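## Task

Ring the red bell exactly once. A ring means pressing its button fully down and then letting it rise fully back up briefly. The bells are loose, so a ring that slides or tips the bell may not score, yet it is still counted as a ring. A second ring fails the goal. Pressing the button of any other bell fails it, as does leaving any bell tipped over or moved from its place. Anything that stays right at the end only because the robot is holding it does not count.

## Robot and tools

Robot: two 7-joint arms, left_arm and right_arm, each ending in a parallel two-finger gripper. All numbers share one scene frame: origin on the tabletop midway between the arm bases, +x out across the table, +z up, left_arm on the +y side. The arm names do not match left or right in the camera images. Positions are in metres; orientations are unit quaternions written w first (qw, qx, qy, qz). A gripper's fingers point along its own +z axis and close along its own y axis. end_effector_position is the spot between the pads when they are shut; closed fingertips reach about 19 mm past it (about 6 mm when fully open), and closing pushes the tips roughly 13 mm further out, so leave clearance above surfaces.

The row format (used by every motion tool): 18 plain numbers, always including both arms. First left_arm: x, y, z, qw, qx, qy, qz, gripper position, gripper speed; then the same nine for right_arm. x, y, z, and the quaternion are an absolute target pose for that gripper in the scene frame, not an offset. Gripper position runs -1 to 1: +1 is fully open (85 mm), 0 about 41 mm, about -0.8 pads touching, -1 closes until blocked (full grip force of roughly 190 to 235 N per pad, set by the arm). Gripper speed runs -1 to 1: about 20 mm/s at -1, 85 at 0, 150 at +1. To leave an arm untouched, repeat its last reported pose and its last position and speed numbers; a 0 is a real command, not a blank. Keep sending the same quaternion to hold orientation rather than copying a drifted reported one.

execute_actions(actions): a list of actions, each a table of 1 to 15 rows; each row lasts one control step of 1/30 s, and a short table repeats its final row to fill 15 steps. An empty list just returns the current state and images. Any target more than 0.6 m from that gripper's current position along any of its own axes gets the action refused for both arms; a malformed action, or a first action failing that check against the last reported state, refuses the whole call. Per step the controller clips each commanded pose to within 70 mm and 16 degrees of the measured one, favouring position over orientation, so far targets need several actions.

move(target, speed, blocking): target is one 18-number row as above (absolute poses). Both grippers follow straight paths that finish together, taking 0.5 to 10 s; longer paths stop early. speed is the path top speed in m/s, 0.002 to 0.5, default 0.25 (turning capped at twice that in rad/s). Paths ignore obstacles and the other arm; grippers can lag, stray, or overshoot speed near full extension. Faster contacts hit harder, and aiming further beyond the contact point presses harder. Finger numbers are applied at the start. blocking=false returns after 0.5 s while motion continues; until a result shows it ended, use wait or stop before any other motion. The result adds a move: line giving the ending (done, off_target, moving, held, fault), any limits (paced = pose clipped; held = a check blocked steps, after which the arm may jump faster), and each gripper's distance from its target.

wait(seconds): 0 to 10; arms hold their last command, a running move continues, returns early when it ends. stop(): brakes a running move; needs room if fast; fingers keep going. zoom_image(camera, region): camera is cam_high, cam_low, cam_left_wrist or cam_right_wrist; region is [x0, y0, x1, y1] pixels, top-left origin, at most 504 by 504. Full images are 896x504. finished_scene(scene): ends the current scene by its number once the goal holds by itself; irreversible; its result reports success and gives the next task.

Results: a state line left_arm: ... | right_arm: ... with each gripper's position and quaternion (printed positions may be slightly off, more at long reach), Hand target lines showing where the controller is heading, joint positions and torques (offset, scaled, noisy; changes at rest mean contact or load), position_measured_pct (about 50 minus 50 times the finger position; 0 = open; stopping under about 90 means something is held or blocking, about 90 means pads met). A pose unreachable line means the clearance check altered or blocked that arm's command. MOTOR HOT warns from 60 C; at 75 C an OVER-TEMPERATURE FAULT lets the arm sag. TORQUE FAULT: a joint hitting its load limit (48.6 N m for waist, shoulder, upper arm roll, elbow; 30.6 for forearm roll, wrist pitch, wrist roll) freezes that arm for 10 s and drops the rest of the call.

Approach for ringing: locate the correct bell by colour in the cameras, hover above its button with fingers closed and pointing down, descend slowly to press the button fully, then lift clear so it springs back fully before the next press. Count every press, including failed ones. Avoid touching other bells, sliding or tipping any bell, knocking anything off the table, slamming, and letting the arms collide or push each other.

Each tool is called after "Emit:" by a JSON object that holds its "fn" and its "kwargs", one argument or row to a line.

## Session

Emit:
{"fn": "execute_actions", "kwargs": {
  "actions": []
}}

Scene clock: 0.00 s.
left_arm: end_effector_position=(+0.6651, -0.1051, +0.2743) position_measured_pct=0.0 end_effector_quat_wxyz=(+0.075, +0.860, -0.465, +0.197) | right_arm: end_effector_position=(+0.4491, -0.1893, +0.2624) position_measured_pct=0.0 end_effector_quat_wxyz=(-0.139, +0.903, +0.378, -0.153)
Joint positions: left_arm=[ 0.61   0.945 -0.497  0.578  0.605  1.3    4.066] | right_arm=[-0.374  0.787  0.581  1.011 -0.493  1.85  -0.661]
Joint velocities: left_arm=[ 0.     0.     0.001 -0.     0.001  0.     0.001] | right_arm=[ 0.003  0.    -0.    -0.     0.001  0.001  0.001]
Joint torques (N m, as the joint torque sensors report them, + toward a larger angle): no reading
Motor temperatures (°C, as the motors report them): left_arm=[33 34 28 31 34 35 41] | right_arm=[33 30 28 30 36 33 41]
Hand target (left_arm): +0.665, -0.105, +0.274; +0.075, +0.860, -0.465, +0.197
Hand target (right_arm): +0.449, -0.189, +0.262; -0.139, +0.903, +0.378, -0.153

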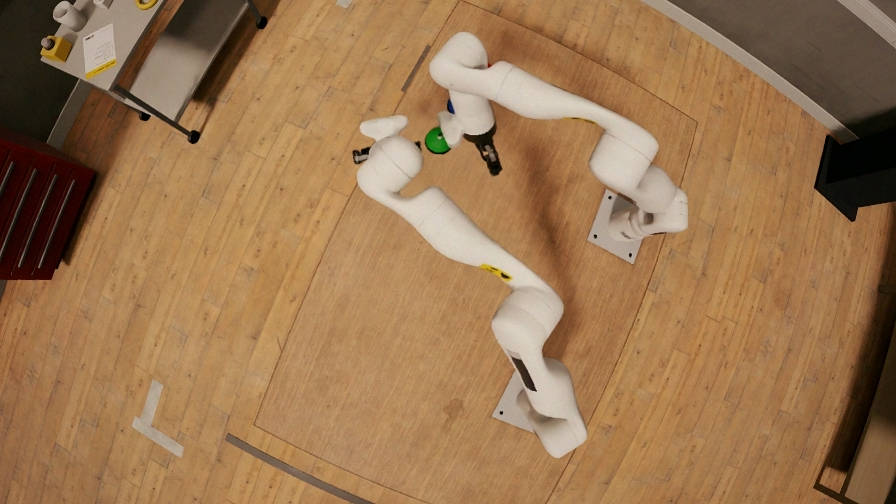

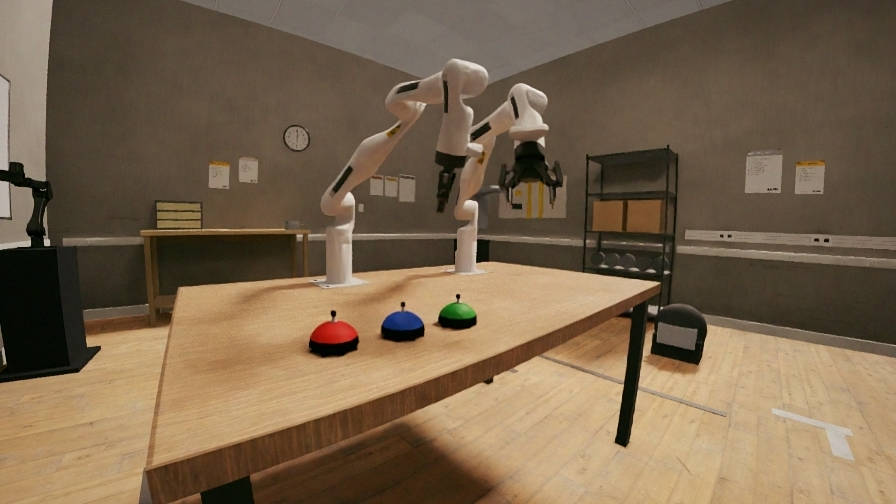

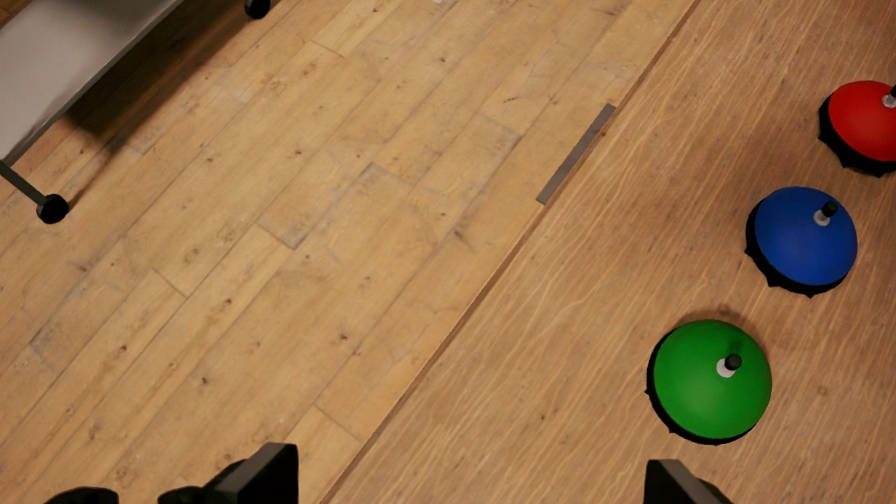

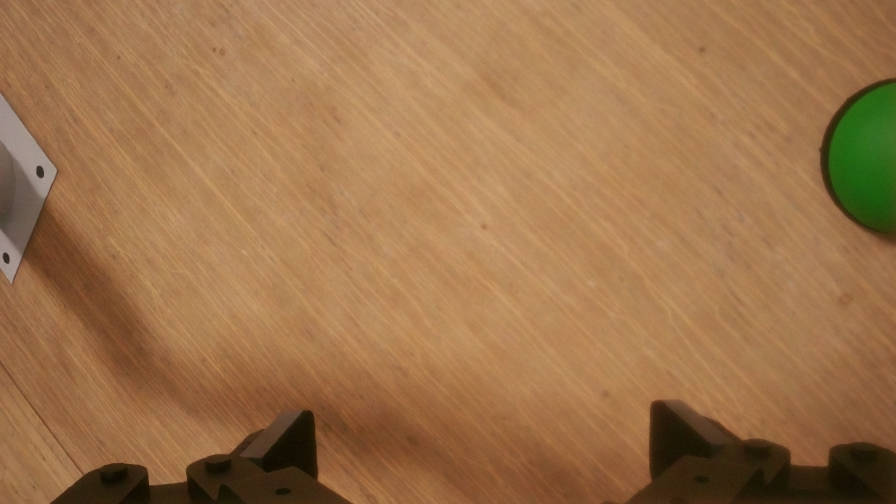

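Emit:
{"fn": "move", "kwargs": {
  "target": [0.6651,-0.1051,0.2743,0.075,0.86,-0.465,0.197,1,0,0.555,-0.55,0.17,0,0.924,0.383,0,-1,1],
  "speed": 0.4
}}

Emit:
{"fn": "zoom_image", "kwargs": {
  "camera": "cam_low",
  "region": [270,230,400,365]
}}

Scene clock: 15.80 s.
left_arm: end_effector_position=(+0.6651, -0.1051, +0.2743) position_measured_pct=0.0 end_effector_quat_wxyz=(+0.075, +0.860, -0.465, +0.197) | right_arm: end_effector_position=(+0.5561, -0.5496, +0.1703) position_measured_pct=91.7 end_effector_quat_wxyz=(-0.000, +0.924, +0.383, +0.000)
Joint positions: left_arm=[ 0.611  0.945 -0.497  0.58   0.604  1.298  4.066] | right_arm=[ 0.176  0.969  0.62   0.873 -0.507  1.42  -0.133]
Joint velocities: left_arm=[-0.    -0.    -0.001  0.001 -0.     0.     0.002] | right_arm=[ 0.005  0.003  0.    -0.001  0.     0.     0.   ]
Joint torques (N m, as the joint torque sensors report them, + toward a larger angle): left_arm=[  0.05 -25.37  -1.16  -9.4    0.46  -1.1    0.03] | right_arm=[ -0.19 -25.87   4.06  -7.52   0.07   0.23  -0.07]
Motor temperatures (°C, as the motors report them): left_arm=[33 35 28 31 34 35 41] | right_arm=[33 31 28 30 36 33 41]
Hand target (left_arm): +0.665, -0.105, +0.274; +0.075, +0.860, -0.465, +0.197
Hand target (right_arm): +0.556, -0.550, +0.170; -0.000, +0.924, +0.383, +0.000
Off the commanded pose (left_arm): 0.000 m, 0 deg.
Off the commanded pose (right_arm): 0.001 m, 0 deg.
move: done

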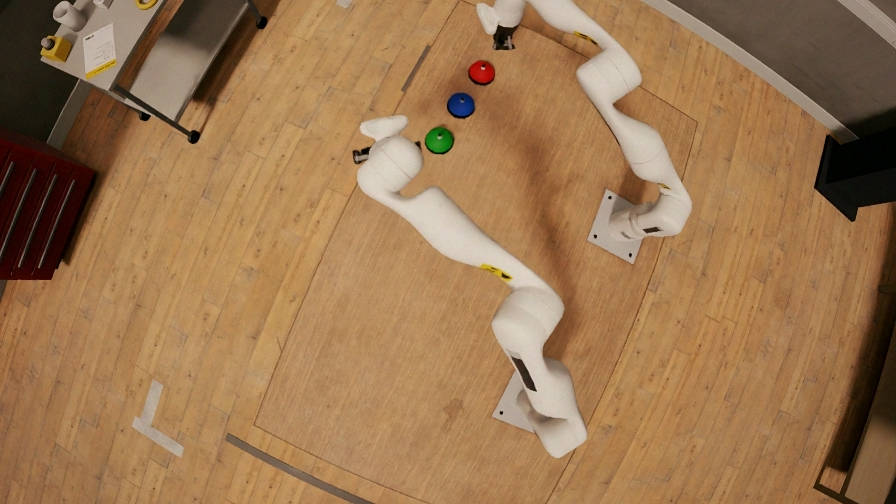

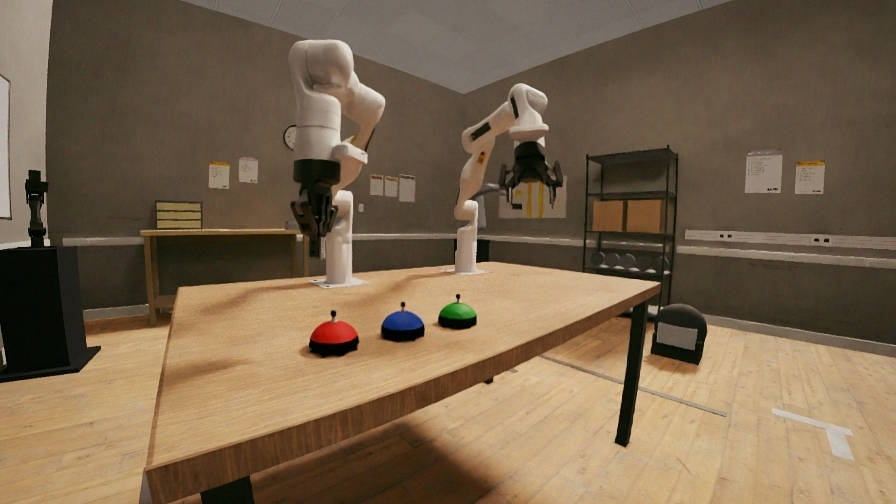

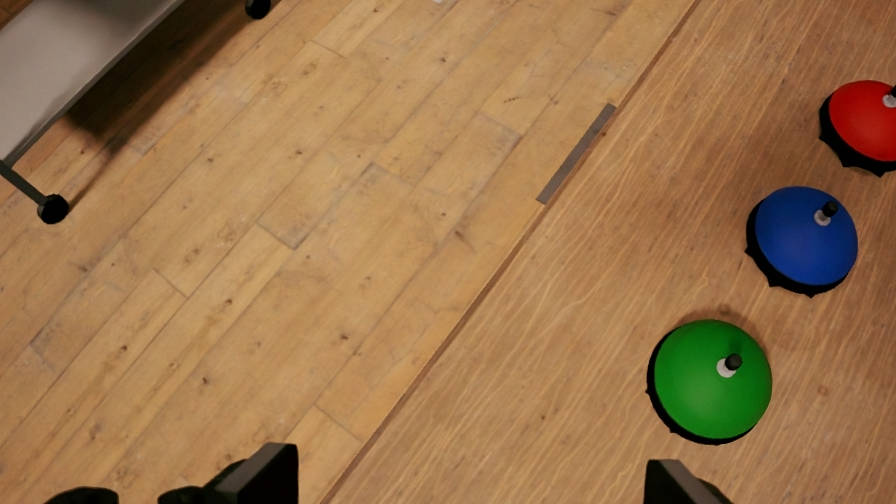

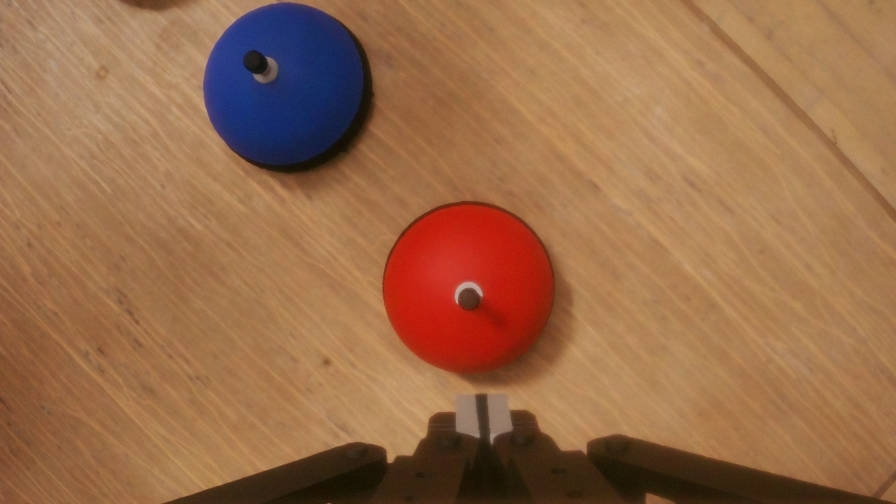

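Region (270, 230, 400, 365) of cam_low's 896x504 image, scaled by 3.733, with more detail than that image has; it fills the left 485 columns of this view, and the rest is white.

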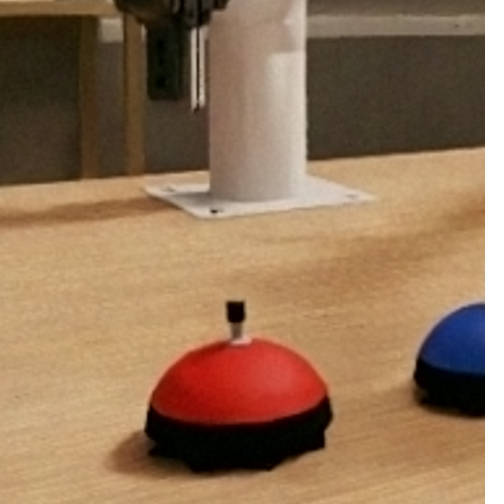

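Emit:
{"fn": "move", "kwargs": {
  "target": [0.6651,-0.1051,0.2743,0.075,0.86,-0.465,0.197,1,0,0.569,-0.531,0.108,0,0.924,0.383,0,-1,1],
  "speed": 0.2
}}

Emit:
{"fn": "zoom_image", "kwargs": {
  "camera": "cam_low",
  "region": [295,275,375,355]
}}

Scene clock: 23.10 s.
left_arm: end_effector_position=(+0.6651, -0.1051, +0.2743) position_measured_pct=0.0 end_effector_quat_wxyz=(+0.075, +0.860, -0.465, +0.197) | right_arm: end_effector_position=(+0.5688, -0.5310, +0.1081) position_measured_pct=91.7 end_effector_quat_wxyz=(+0.000, +0.924, +0.383, +0.000)
Joint positions: left_arm=[ 0.611  0.945 -0.497  0.58   0.604  1.298  4.066] | right_arm=[ 0.135  1.033  0.601  0.948 -0.53   1.29  -0.142]
Joint velocities: left_arm=[-0.    -0.    -0.001  0.001  0.     0.     0.   ] | right_arm=[-0.     0.002 -0.001  0.     0.001 -0.     0.   ]
Joint torques (N m, as the joint torque sensors report them, + toward a larger angle): left_arm=[  0.23 -25.01  -1.09  -9.2    0.43  -1.19  -0.09] | right_arm=[  0.59 -26.17   4.    -7.47  -0.03   0.22  -0.17]
Motor temperatures (°C, as the motors report them): left_arm=[33 35 28 31 34 35 41] | right_arm=[33 31 28 30 36 33 41]
Hand target (left_arm): +0.665, -0.105, +0.274; +0.075, +0.860, -0.465, +0.197
Hand target (right_arm): +0.569, -0.531, +0.108; +0.000, +0.924, +0.383, -0.000
Off the commanded pose (left_arm): 0.000 m, 0 deg.
Off the commanded pose (right_arm): 0.000 m, 0 deg.
move: done

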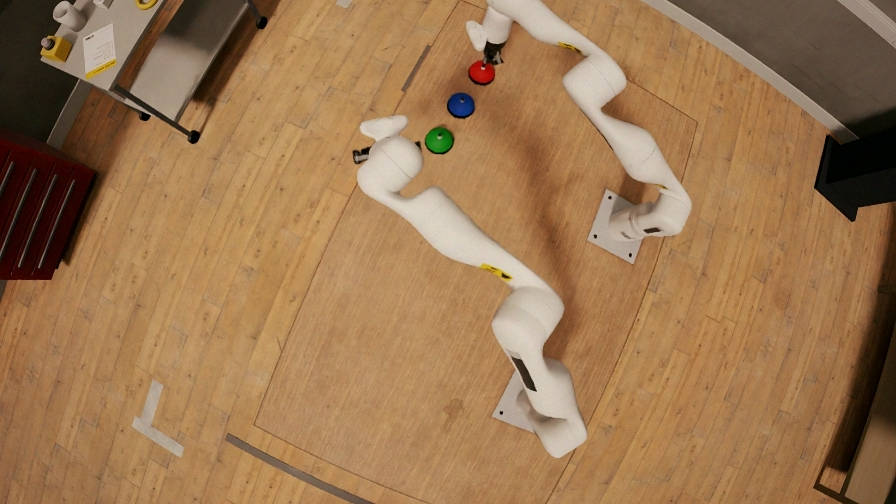

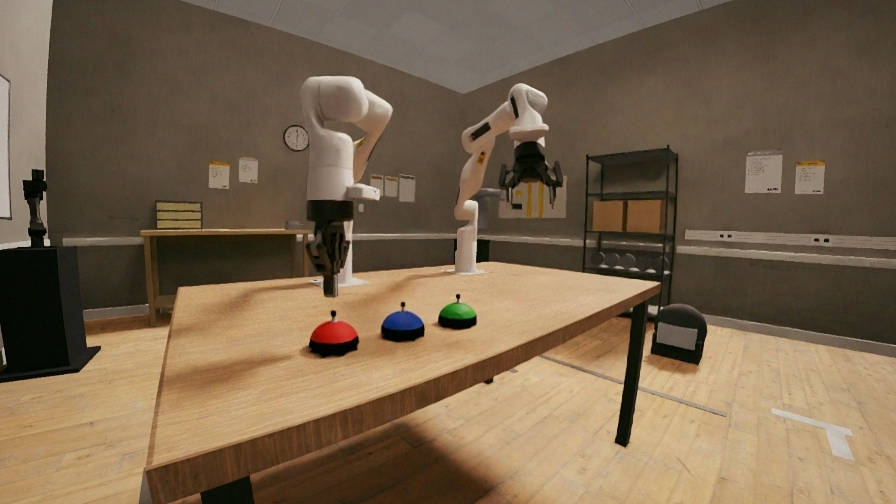

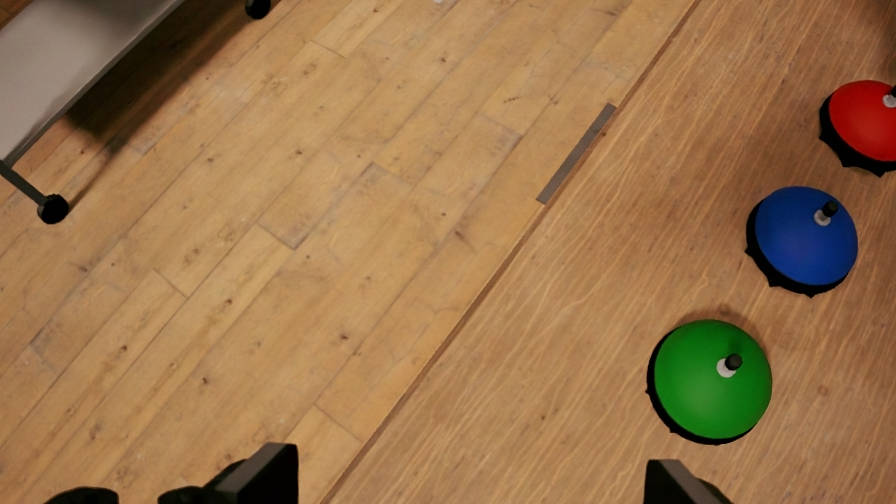

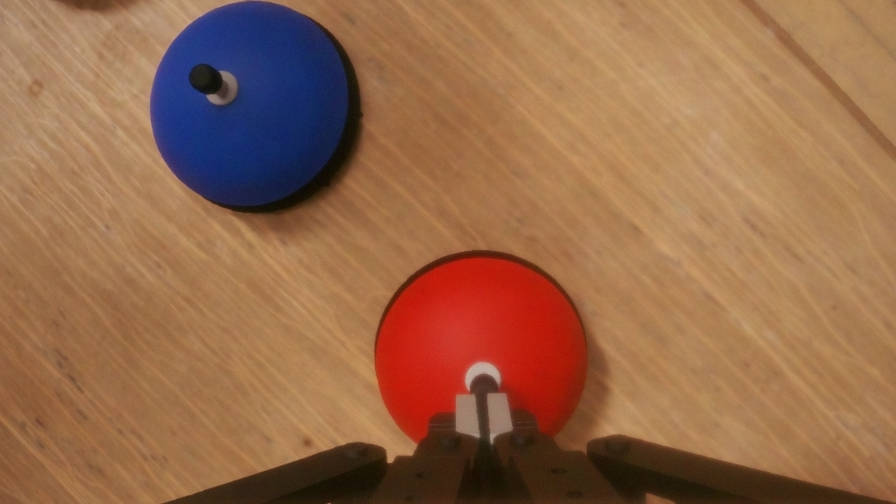

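Region (295, 275, 375, 355) of cam_low's 896x504 image, scaled by 6.300, with more detail than that image has.

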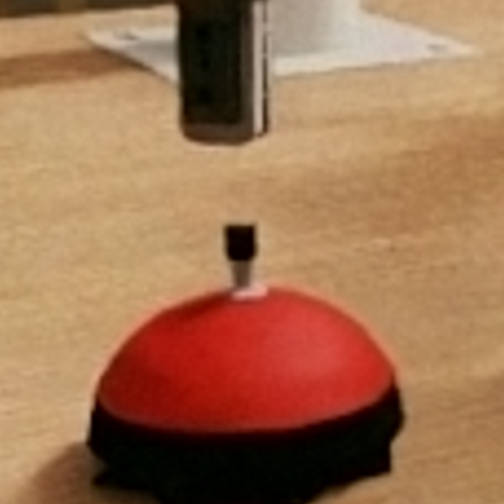

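Emit:
{"fn": "move", "kwargs": {
  "target": [0.6651,-0.1051,0.2743,0.075,0.86,-0.465,0.197,1,0,0.571,-0.529,0.092,0,0.924,0.383,0,-1,1],
  "speed": 0.06
}}

Emit:
{"fn": "zoom_image", "kwargs": {
  "camera": "cam_low",
  "region": [295,275,375,355]
}}

Emit:
{"fn": "move", "kwargs": {
  "target": [0.6651,-0.1051,0.2743,0.075,0.86,-0.465,0.197,1,0,0.571,-0.529,0.0765,0,0.924,0.383,0,-1,1],
  "speed": 0.04
}}

Emit:
{"fn": "zoom_image", "kwargs": {
  "camera": "cam_low",
  "region": [295,275,375,355]
}}

Scene clock: 32.33 s.
left_arm: end_effector_position=(+0.6651, -0.1051, +0.2743) position_measured_pct=0.0 end_effector_quat_wxyz=(+0.075, +0.860, -0.465, +0.197) | right_arm: end_effector_position=(+0.5710, -0.5290, +0.0921) position_measured_pct=91.7 end_effector_quat_wxyz=(+0.000, +0.924, +0.383, +0.000)
Joint positions: left_arm=[ 0.611  0.945 -0.497  0.58   0.604  1.298  4.066] | right_arm=[ 0.131  1.053  0.595  0.96  -0.537  1.26  -0.141]
Joint velocities: left_arm=[ 0.     0.     0.    -0.001 -0.001 -0.001  0.001] | right_arm=[ 0.002  0.     0.    -0.     0.001  0.002  0.001]
Joint torques (N m, as the joint torque sensors report them, + toward a larger angle): left_arm=[ -0.08 -25.11  -1.4   -9.4    0.51  -1.17   0.09] | right_arm=[  0.1  -26.33   4.11  -7.25  -0.12   0.03   0.  ]
Motor temperatures (°C, as the motors report them): left_arm=[33 35 28 31 34 35 41] | right_arm=[33 31 28 30 36 33 41]
Hand target (left_arm): +0.665, -0.105, +0.274; +0.075, +0.860, -0.465, +0.197
Hand target (right_arm): +0.571, -0.529, +0.092; +0.000, +0.924, +0.383, -0.000
Off the commanded pose (left_arm): 0.000 m, 0 deg.
Off the commanded pose (right_arm): 0.000 m, 0 deg.
move: done

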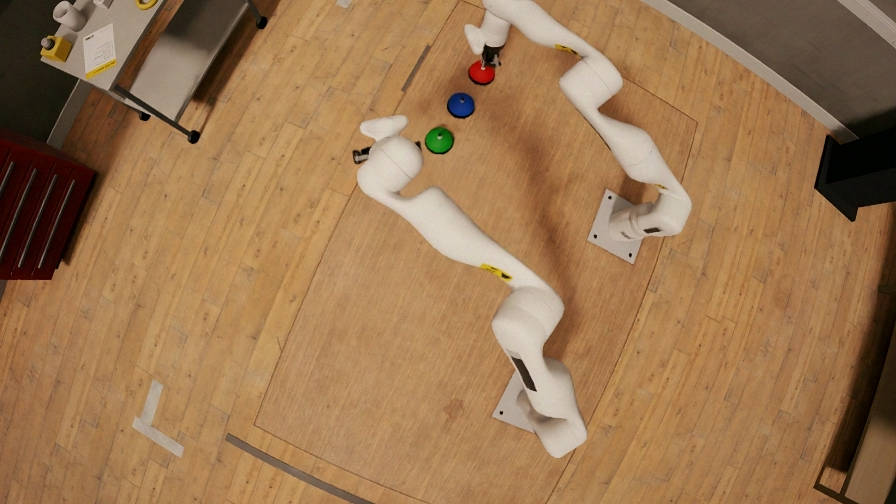

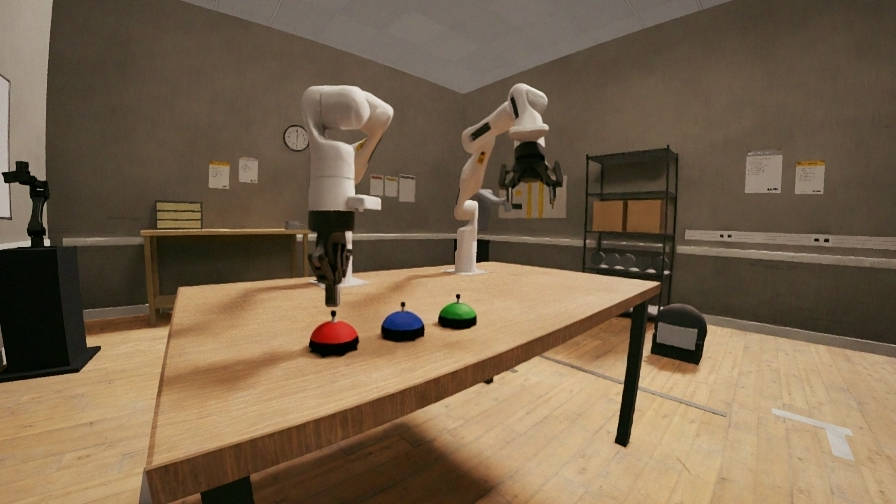

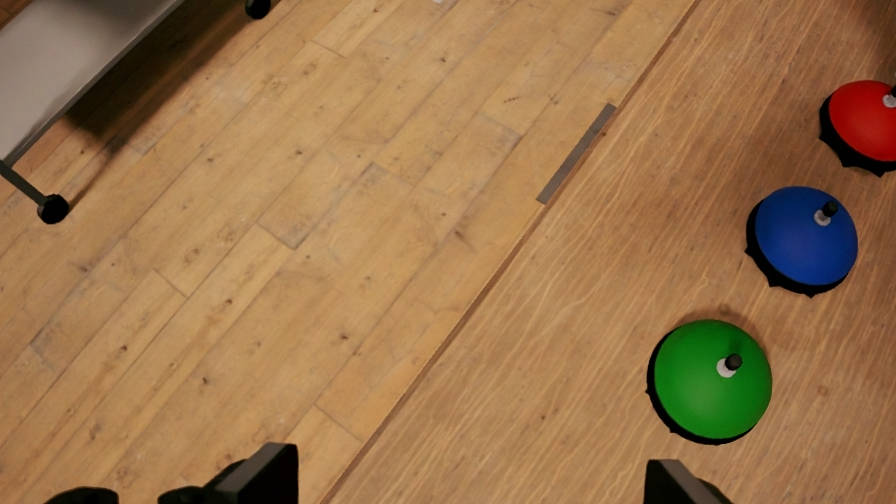

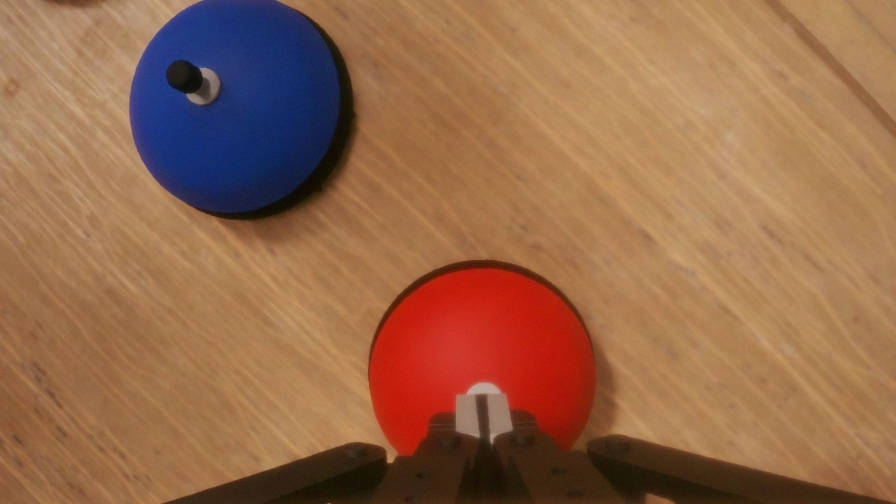

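Region (295, 275, 375, 355) of cam_low's 896x504 image, scaled by 6.300, with more detail than that image has.

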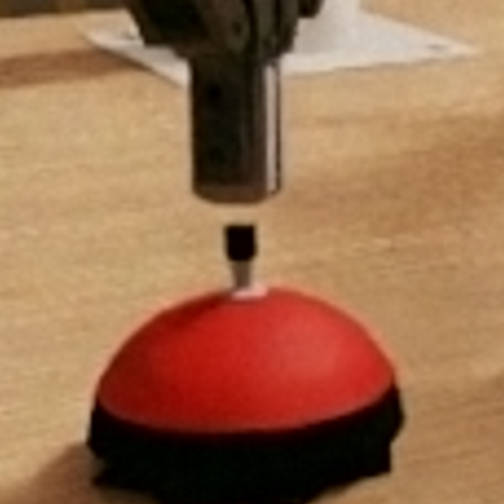

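Scene clock: 33.03 s.
left_arm: end_effector_position=(+0.6651, -0.1051, +0.2743) position_measured_pct=0.0 end_effector_quat_wxyz=(+0.075, +0.860, -0.465, +0.197) | right_arm: end_effector_position=(+0.5722, -0.5296, +0.0811) position_measured_pct=91.7 end_effector_quat_wxyz=(+0.002, +0.924, +0.383, +0.002)
Joint positions: left_arm=[ 0.611  0.945 -0.497  0.58   0.604  1.298  4.066] | right_arm=[ 0.13   1.064  0.591  0.974 -0.544  1.231 -0.134]
Joint velocities: left_arm=[-0.001 -0.    -0.001  0.001  0.001 -0.001 -0.   ] | right_arm=[ 0.001  0.     0.001  0.    -0.     0.001  0.002]
Joint torques (N m, as the joint torque sensors report them, + toward a larger angle): left_arm=[ -0.06 -25.52  -1.31  -9.48   0.53  -1.14   0.05] | right_arm=[  0.29 -21.23   2.92  -6.15  -0.29  -0.57  -0.07]
Motor temperatures (°C, as the motors report them): left_arm=[33 35 28 31 34 35 41] | right_arm=[33 31 28 30 36 33 41]
Hand target (left_arm): +0.665, -0.105, +0.274; +0.075, +0.860, -0.465, +0.197
Hand target (right_arm): +0.571, -0.529, +0.077; +0.000, +0.924, +0.383, -0.000
Off the commanded pose (left_arm): 0.000 m, 0 deg.
Off the commanded pose (right_arm): 0.005 m, 0 deg.
move: off_target (right_arm)

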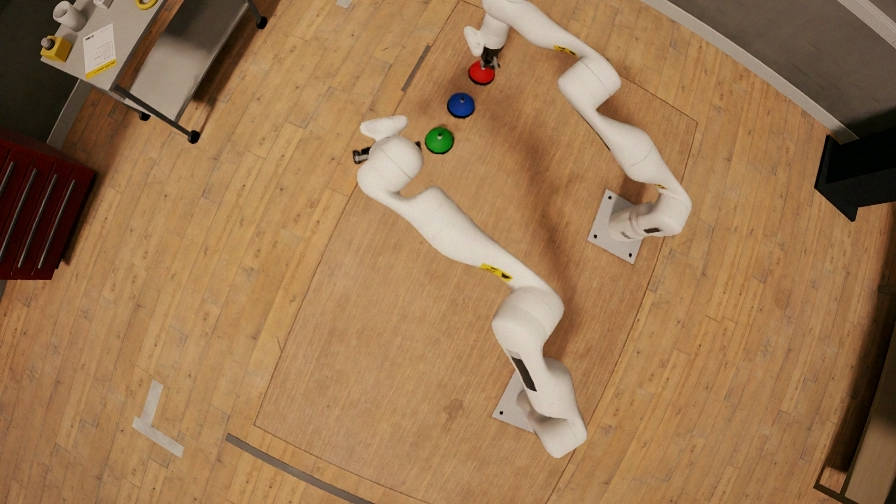

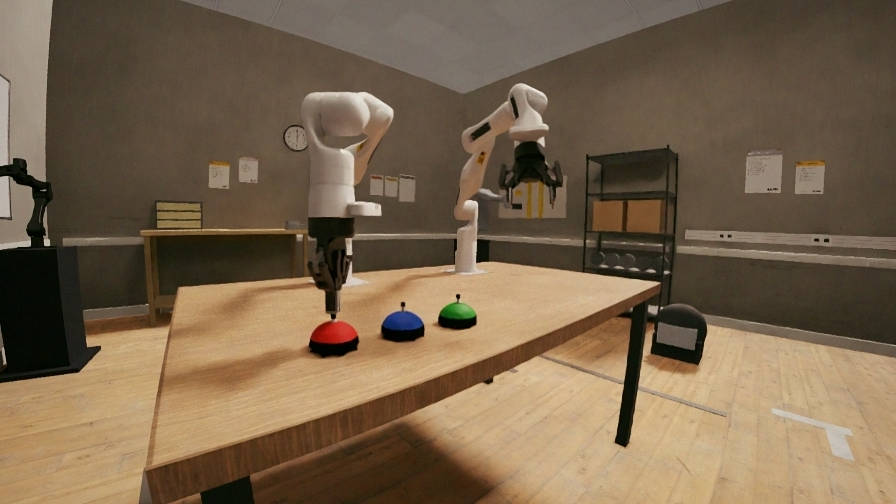

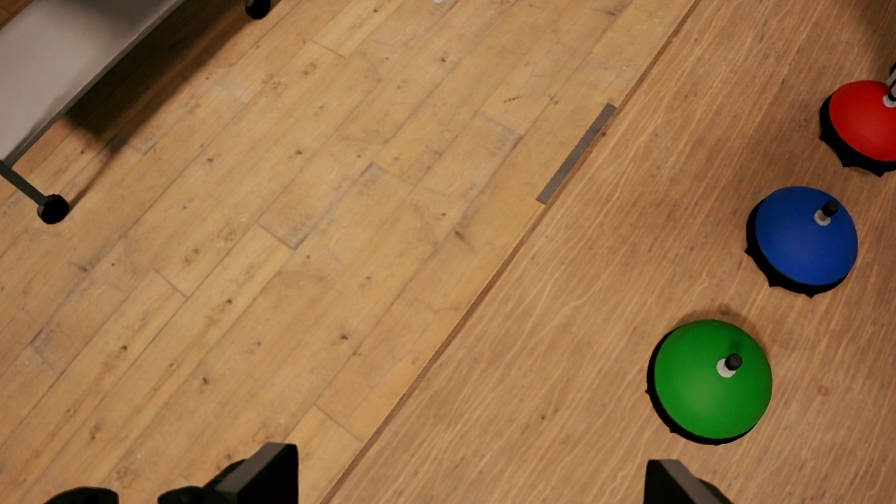

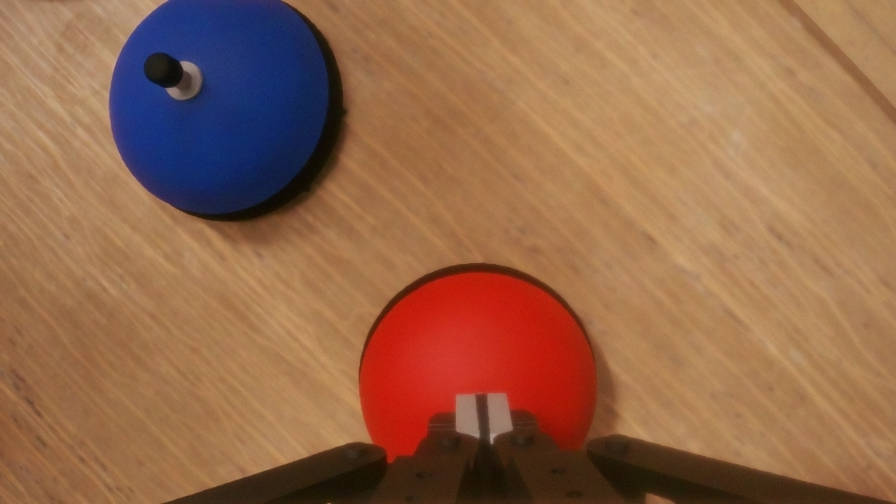

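Region (295, 275, 375, 355) of cam_low's 896x504 image, scaled by 6.300, with more detail than that image has.

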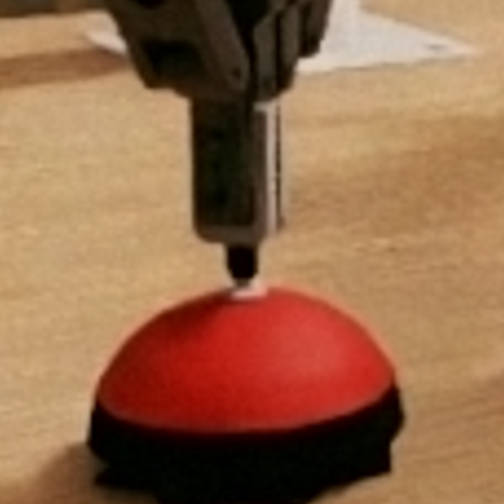

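Emit:
{"fn": "execute_actions", "kwargs": {
  "actions": [
    [[0.6651,-0.1051,0.2743,0.075,0.86,-0.465,0.197,1,0,0.571,-0.529,0.0755,0,0.924,0.383,0,-1,1],[0.6651,-0.1051,0.2743,0.075,0.86,-0.465,0.197,1,0,0.571,-0.529,0.0745,0,0.924,0.383,0,-1,1],[0.6651,-0.1051,0.2743,0.075,0.86,-0.465,0.197,1,0,0.571,-0.529,0.0735,0,0.924,0.383,0,-1,1]]
  ]
}}

Emit:
{"fn": "zoom_image", "kwargs": {
  "camera": "cam_low",
  "region": [295,275,375,355]
}}

Scene clock: 40.23 s.
left_arm: end_effector_position=(+0.6651, -0.1051, +0.2743) position_measured_pct=0.0 end_effector_quat_wxyz=(+0.075, +0.860, -0.465, +0.197) | right_arm: end_effector_position=(+0.5732, -0.5301, +0.0809) position_measured_pct=91.7 end_effector_quat_wxyz=(+0.003, +0.924, +0.383, +0.004)
Joint positions: left_arm=[ 0.611  0.945 -0.497  0.58   0.604  1.298  4.066] | right_arm=[ 0.13   1.063  0.592  0.976 -0.546  1.226 -0.133]
Joint velocities: left_arm=[-0.    -0.     0.001 -0.001  0.001  0.     0.   ] | right_arm=[-0.002  0.     0.001  0.     0.     0.002  0.   ]
Joint torques (N m, as the joint torque sensors report them, + toward a larger angle): left_arm=[ -0.09 -25.23  -1.05  -9.4    0.59  -1.19  -0.01] | right_arm=[  0.19 -18.02   2.3   -4.94   0.01  -0.86  -0.13]
Motor temperatures (°C, as the motors report them): left_arm=[33 36 28 31 34 35 41] | right_arm=[33 31 28 30 36 33 41]
Hand target (left_arm): +0.665, -0.105, +0.274; +0.075, +0.860, -0.465, +0.197
Hand target (right_arm): +0.571, -0.529, +0.074; +0.000, +0.924, +0.383, -0.000
Off the commanded pose (left_arm): 0.000 m, 0 deg.
Off the commanded pose (right_arm): 0.008 m, 1 deg.

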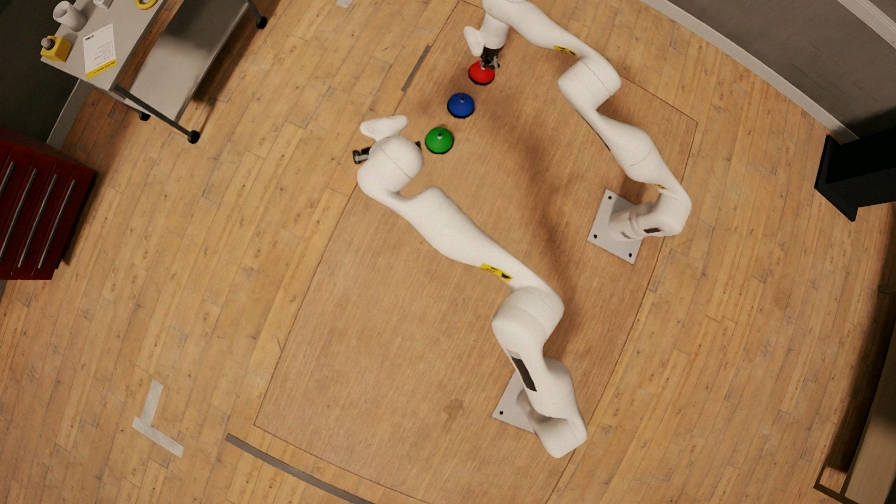

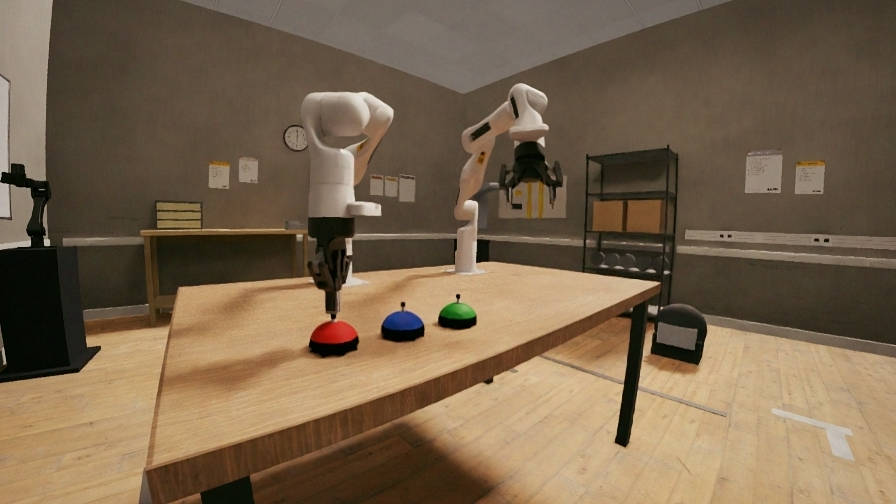

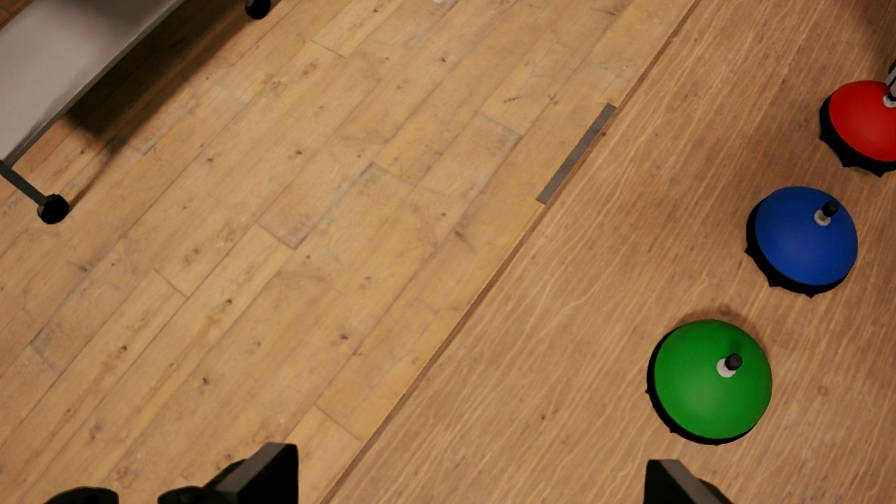

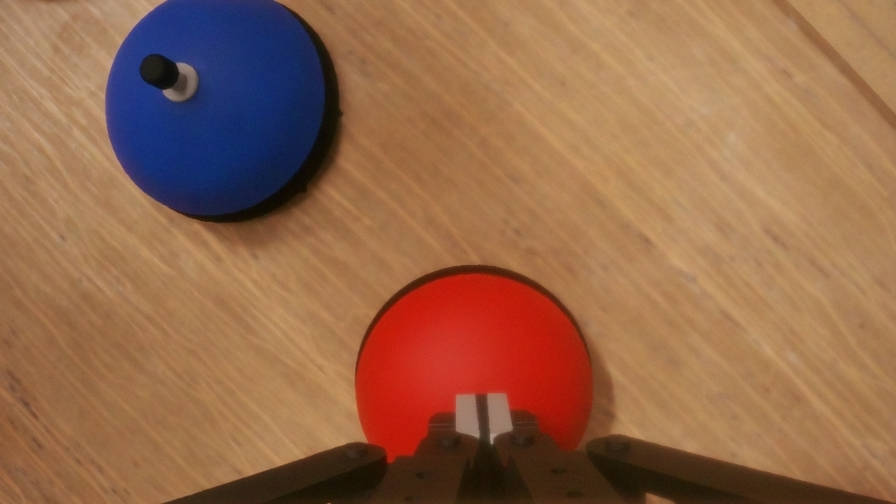

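Region (295, 275, 375, 355) of cam_low's 896x504 image, scaled by 6.300, with more detail than that image has.

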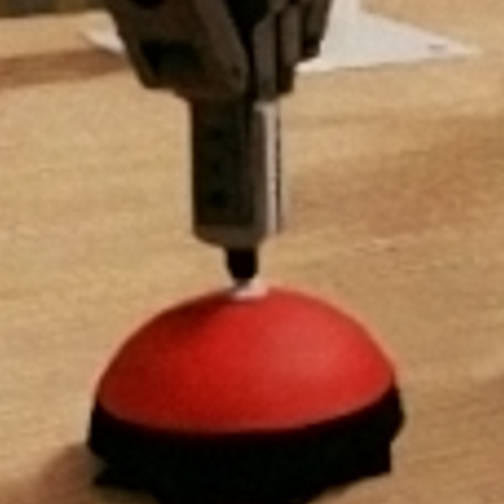

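Emit:
{"fn": "move", "kwargs": {
  "target": [0.6651,-0.1051,0.2743,0.075,0.86,-0.465,0.197,1,0,0.572,-0.5295,0.125,0,0.924,0.383,0,-1,1],
  "speed": 0.12
}}

Emit:
{"fn": "zoom_image", "kwargs": {
  "camera": "cam_low",
  "region": [295,275,375,355]
}}

Scene clock: 43.70 s.
left_arm: end_effector_position=(+0.6651, -0.1051, +0.2743) position_measured_pct=0.0 end_effector_quat_wxyz=(+0.075, +0.860, -0.465, +0.197) | right_arm: end_effector_position=(+0.5721, -0.5295, +0.1250) position_measured_pct=91.7 end_effector_quat_wxyz=(-0.000, +0.924, +0.383, +0.000)
Joint positions: left_arm=[ 0.611  0.945 -0.497  0.58   0.604  1.298  4.066] | right_arm=[ 0.136  1.023  0.607  0.911 -0.525  1.334 -0.157]
Joint velocities: left_arm=[ 0.    -0.    -0.001 -0.001 -0.    -0.001  0.   ] | right_arm=[ 0.001 -0.001  0.    -0.     0.    -0.001 -0.001]
Joint torques (N m, as the joint torque sensors report them, + toward a larger angle): left_arm=[ -0.1  -25.38  -1.27  -9.45   0.5   -1.21   0.02] | right_arm=[ -0.16 -26.54   4.19  -7.19   0.     0.06  -0.22]
Motor temperatures (°C, as the motors report them): left_arm=[33 36 28 31 34 35 41] | right_arm=[33 31 28 30 36 33 41]
Hand target (left_arm): +0.665, -0.105, +0.274; +0.075, +0.860, -0.465, +0.197
Hand target (right_arm): +0.572, -0.530, +0.125; +0.000, +0.924, +0.383, +0.000
Off the commanded pose (left_arm): 0.000 m, 0 deg.
Off the commanded pose (right_arm): 0.000 m, 0 deg.
move: done

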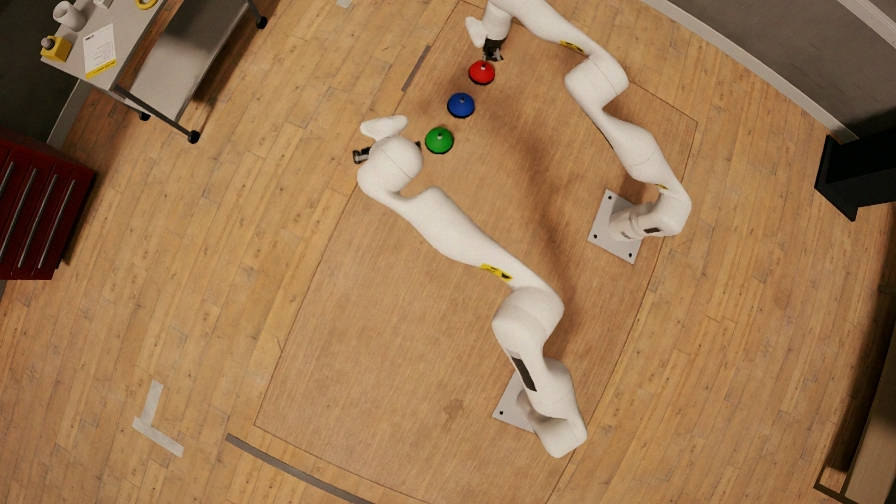

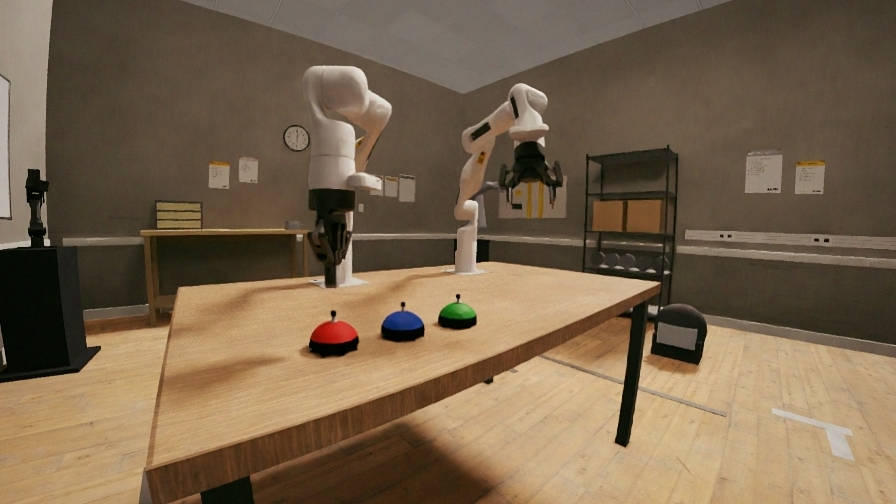

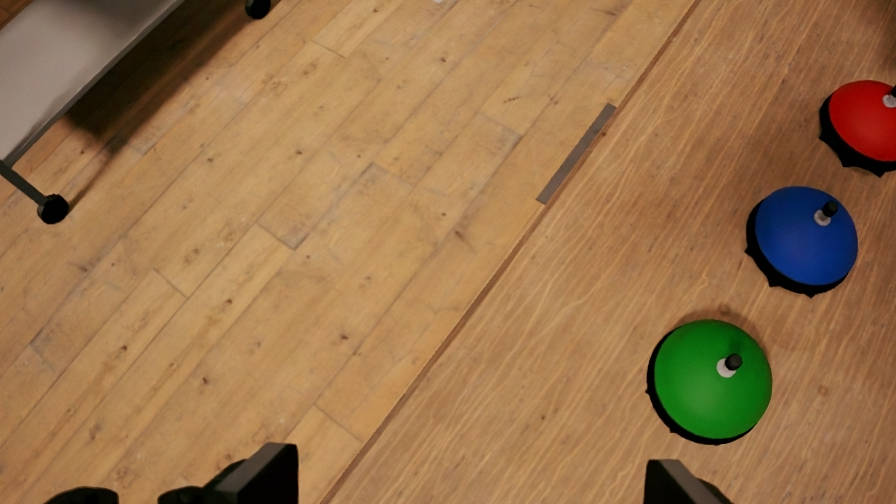

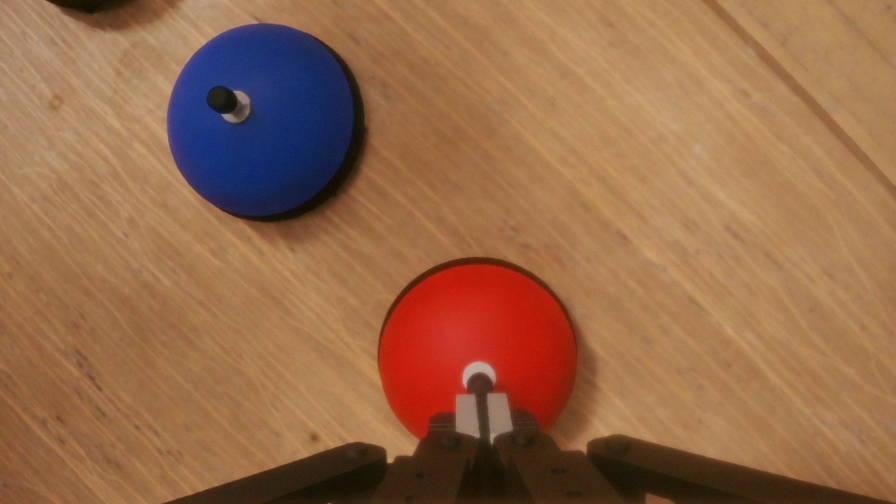

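Region (295, 275, 375, 355) of cam_low's 896x504 image, scaled by 6.300, with more detail than that image has.

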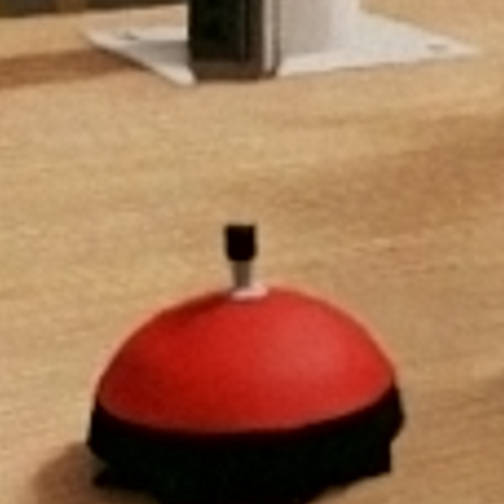

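Emit:
{"fn": "finished_scene", "kwargs": {
  "scene": 2
}}

The scene is finished: the task was done.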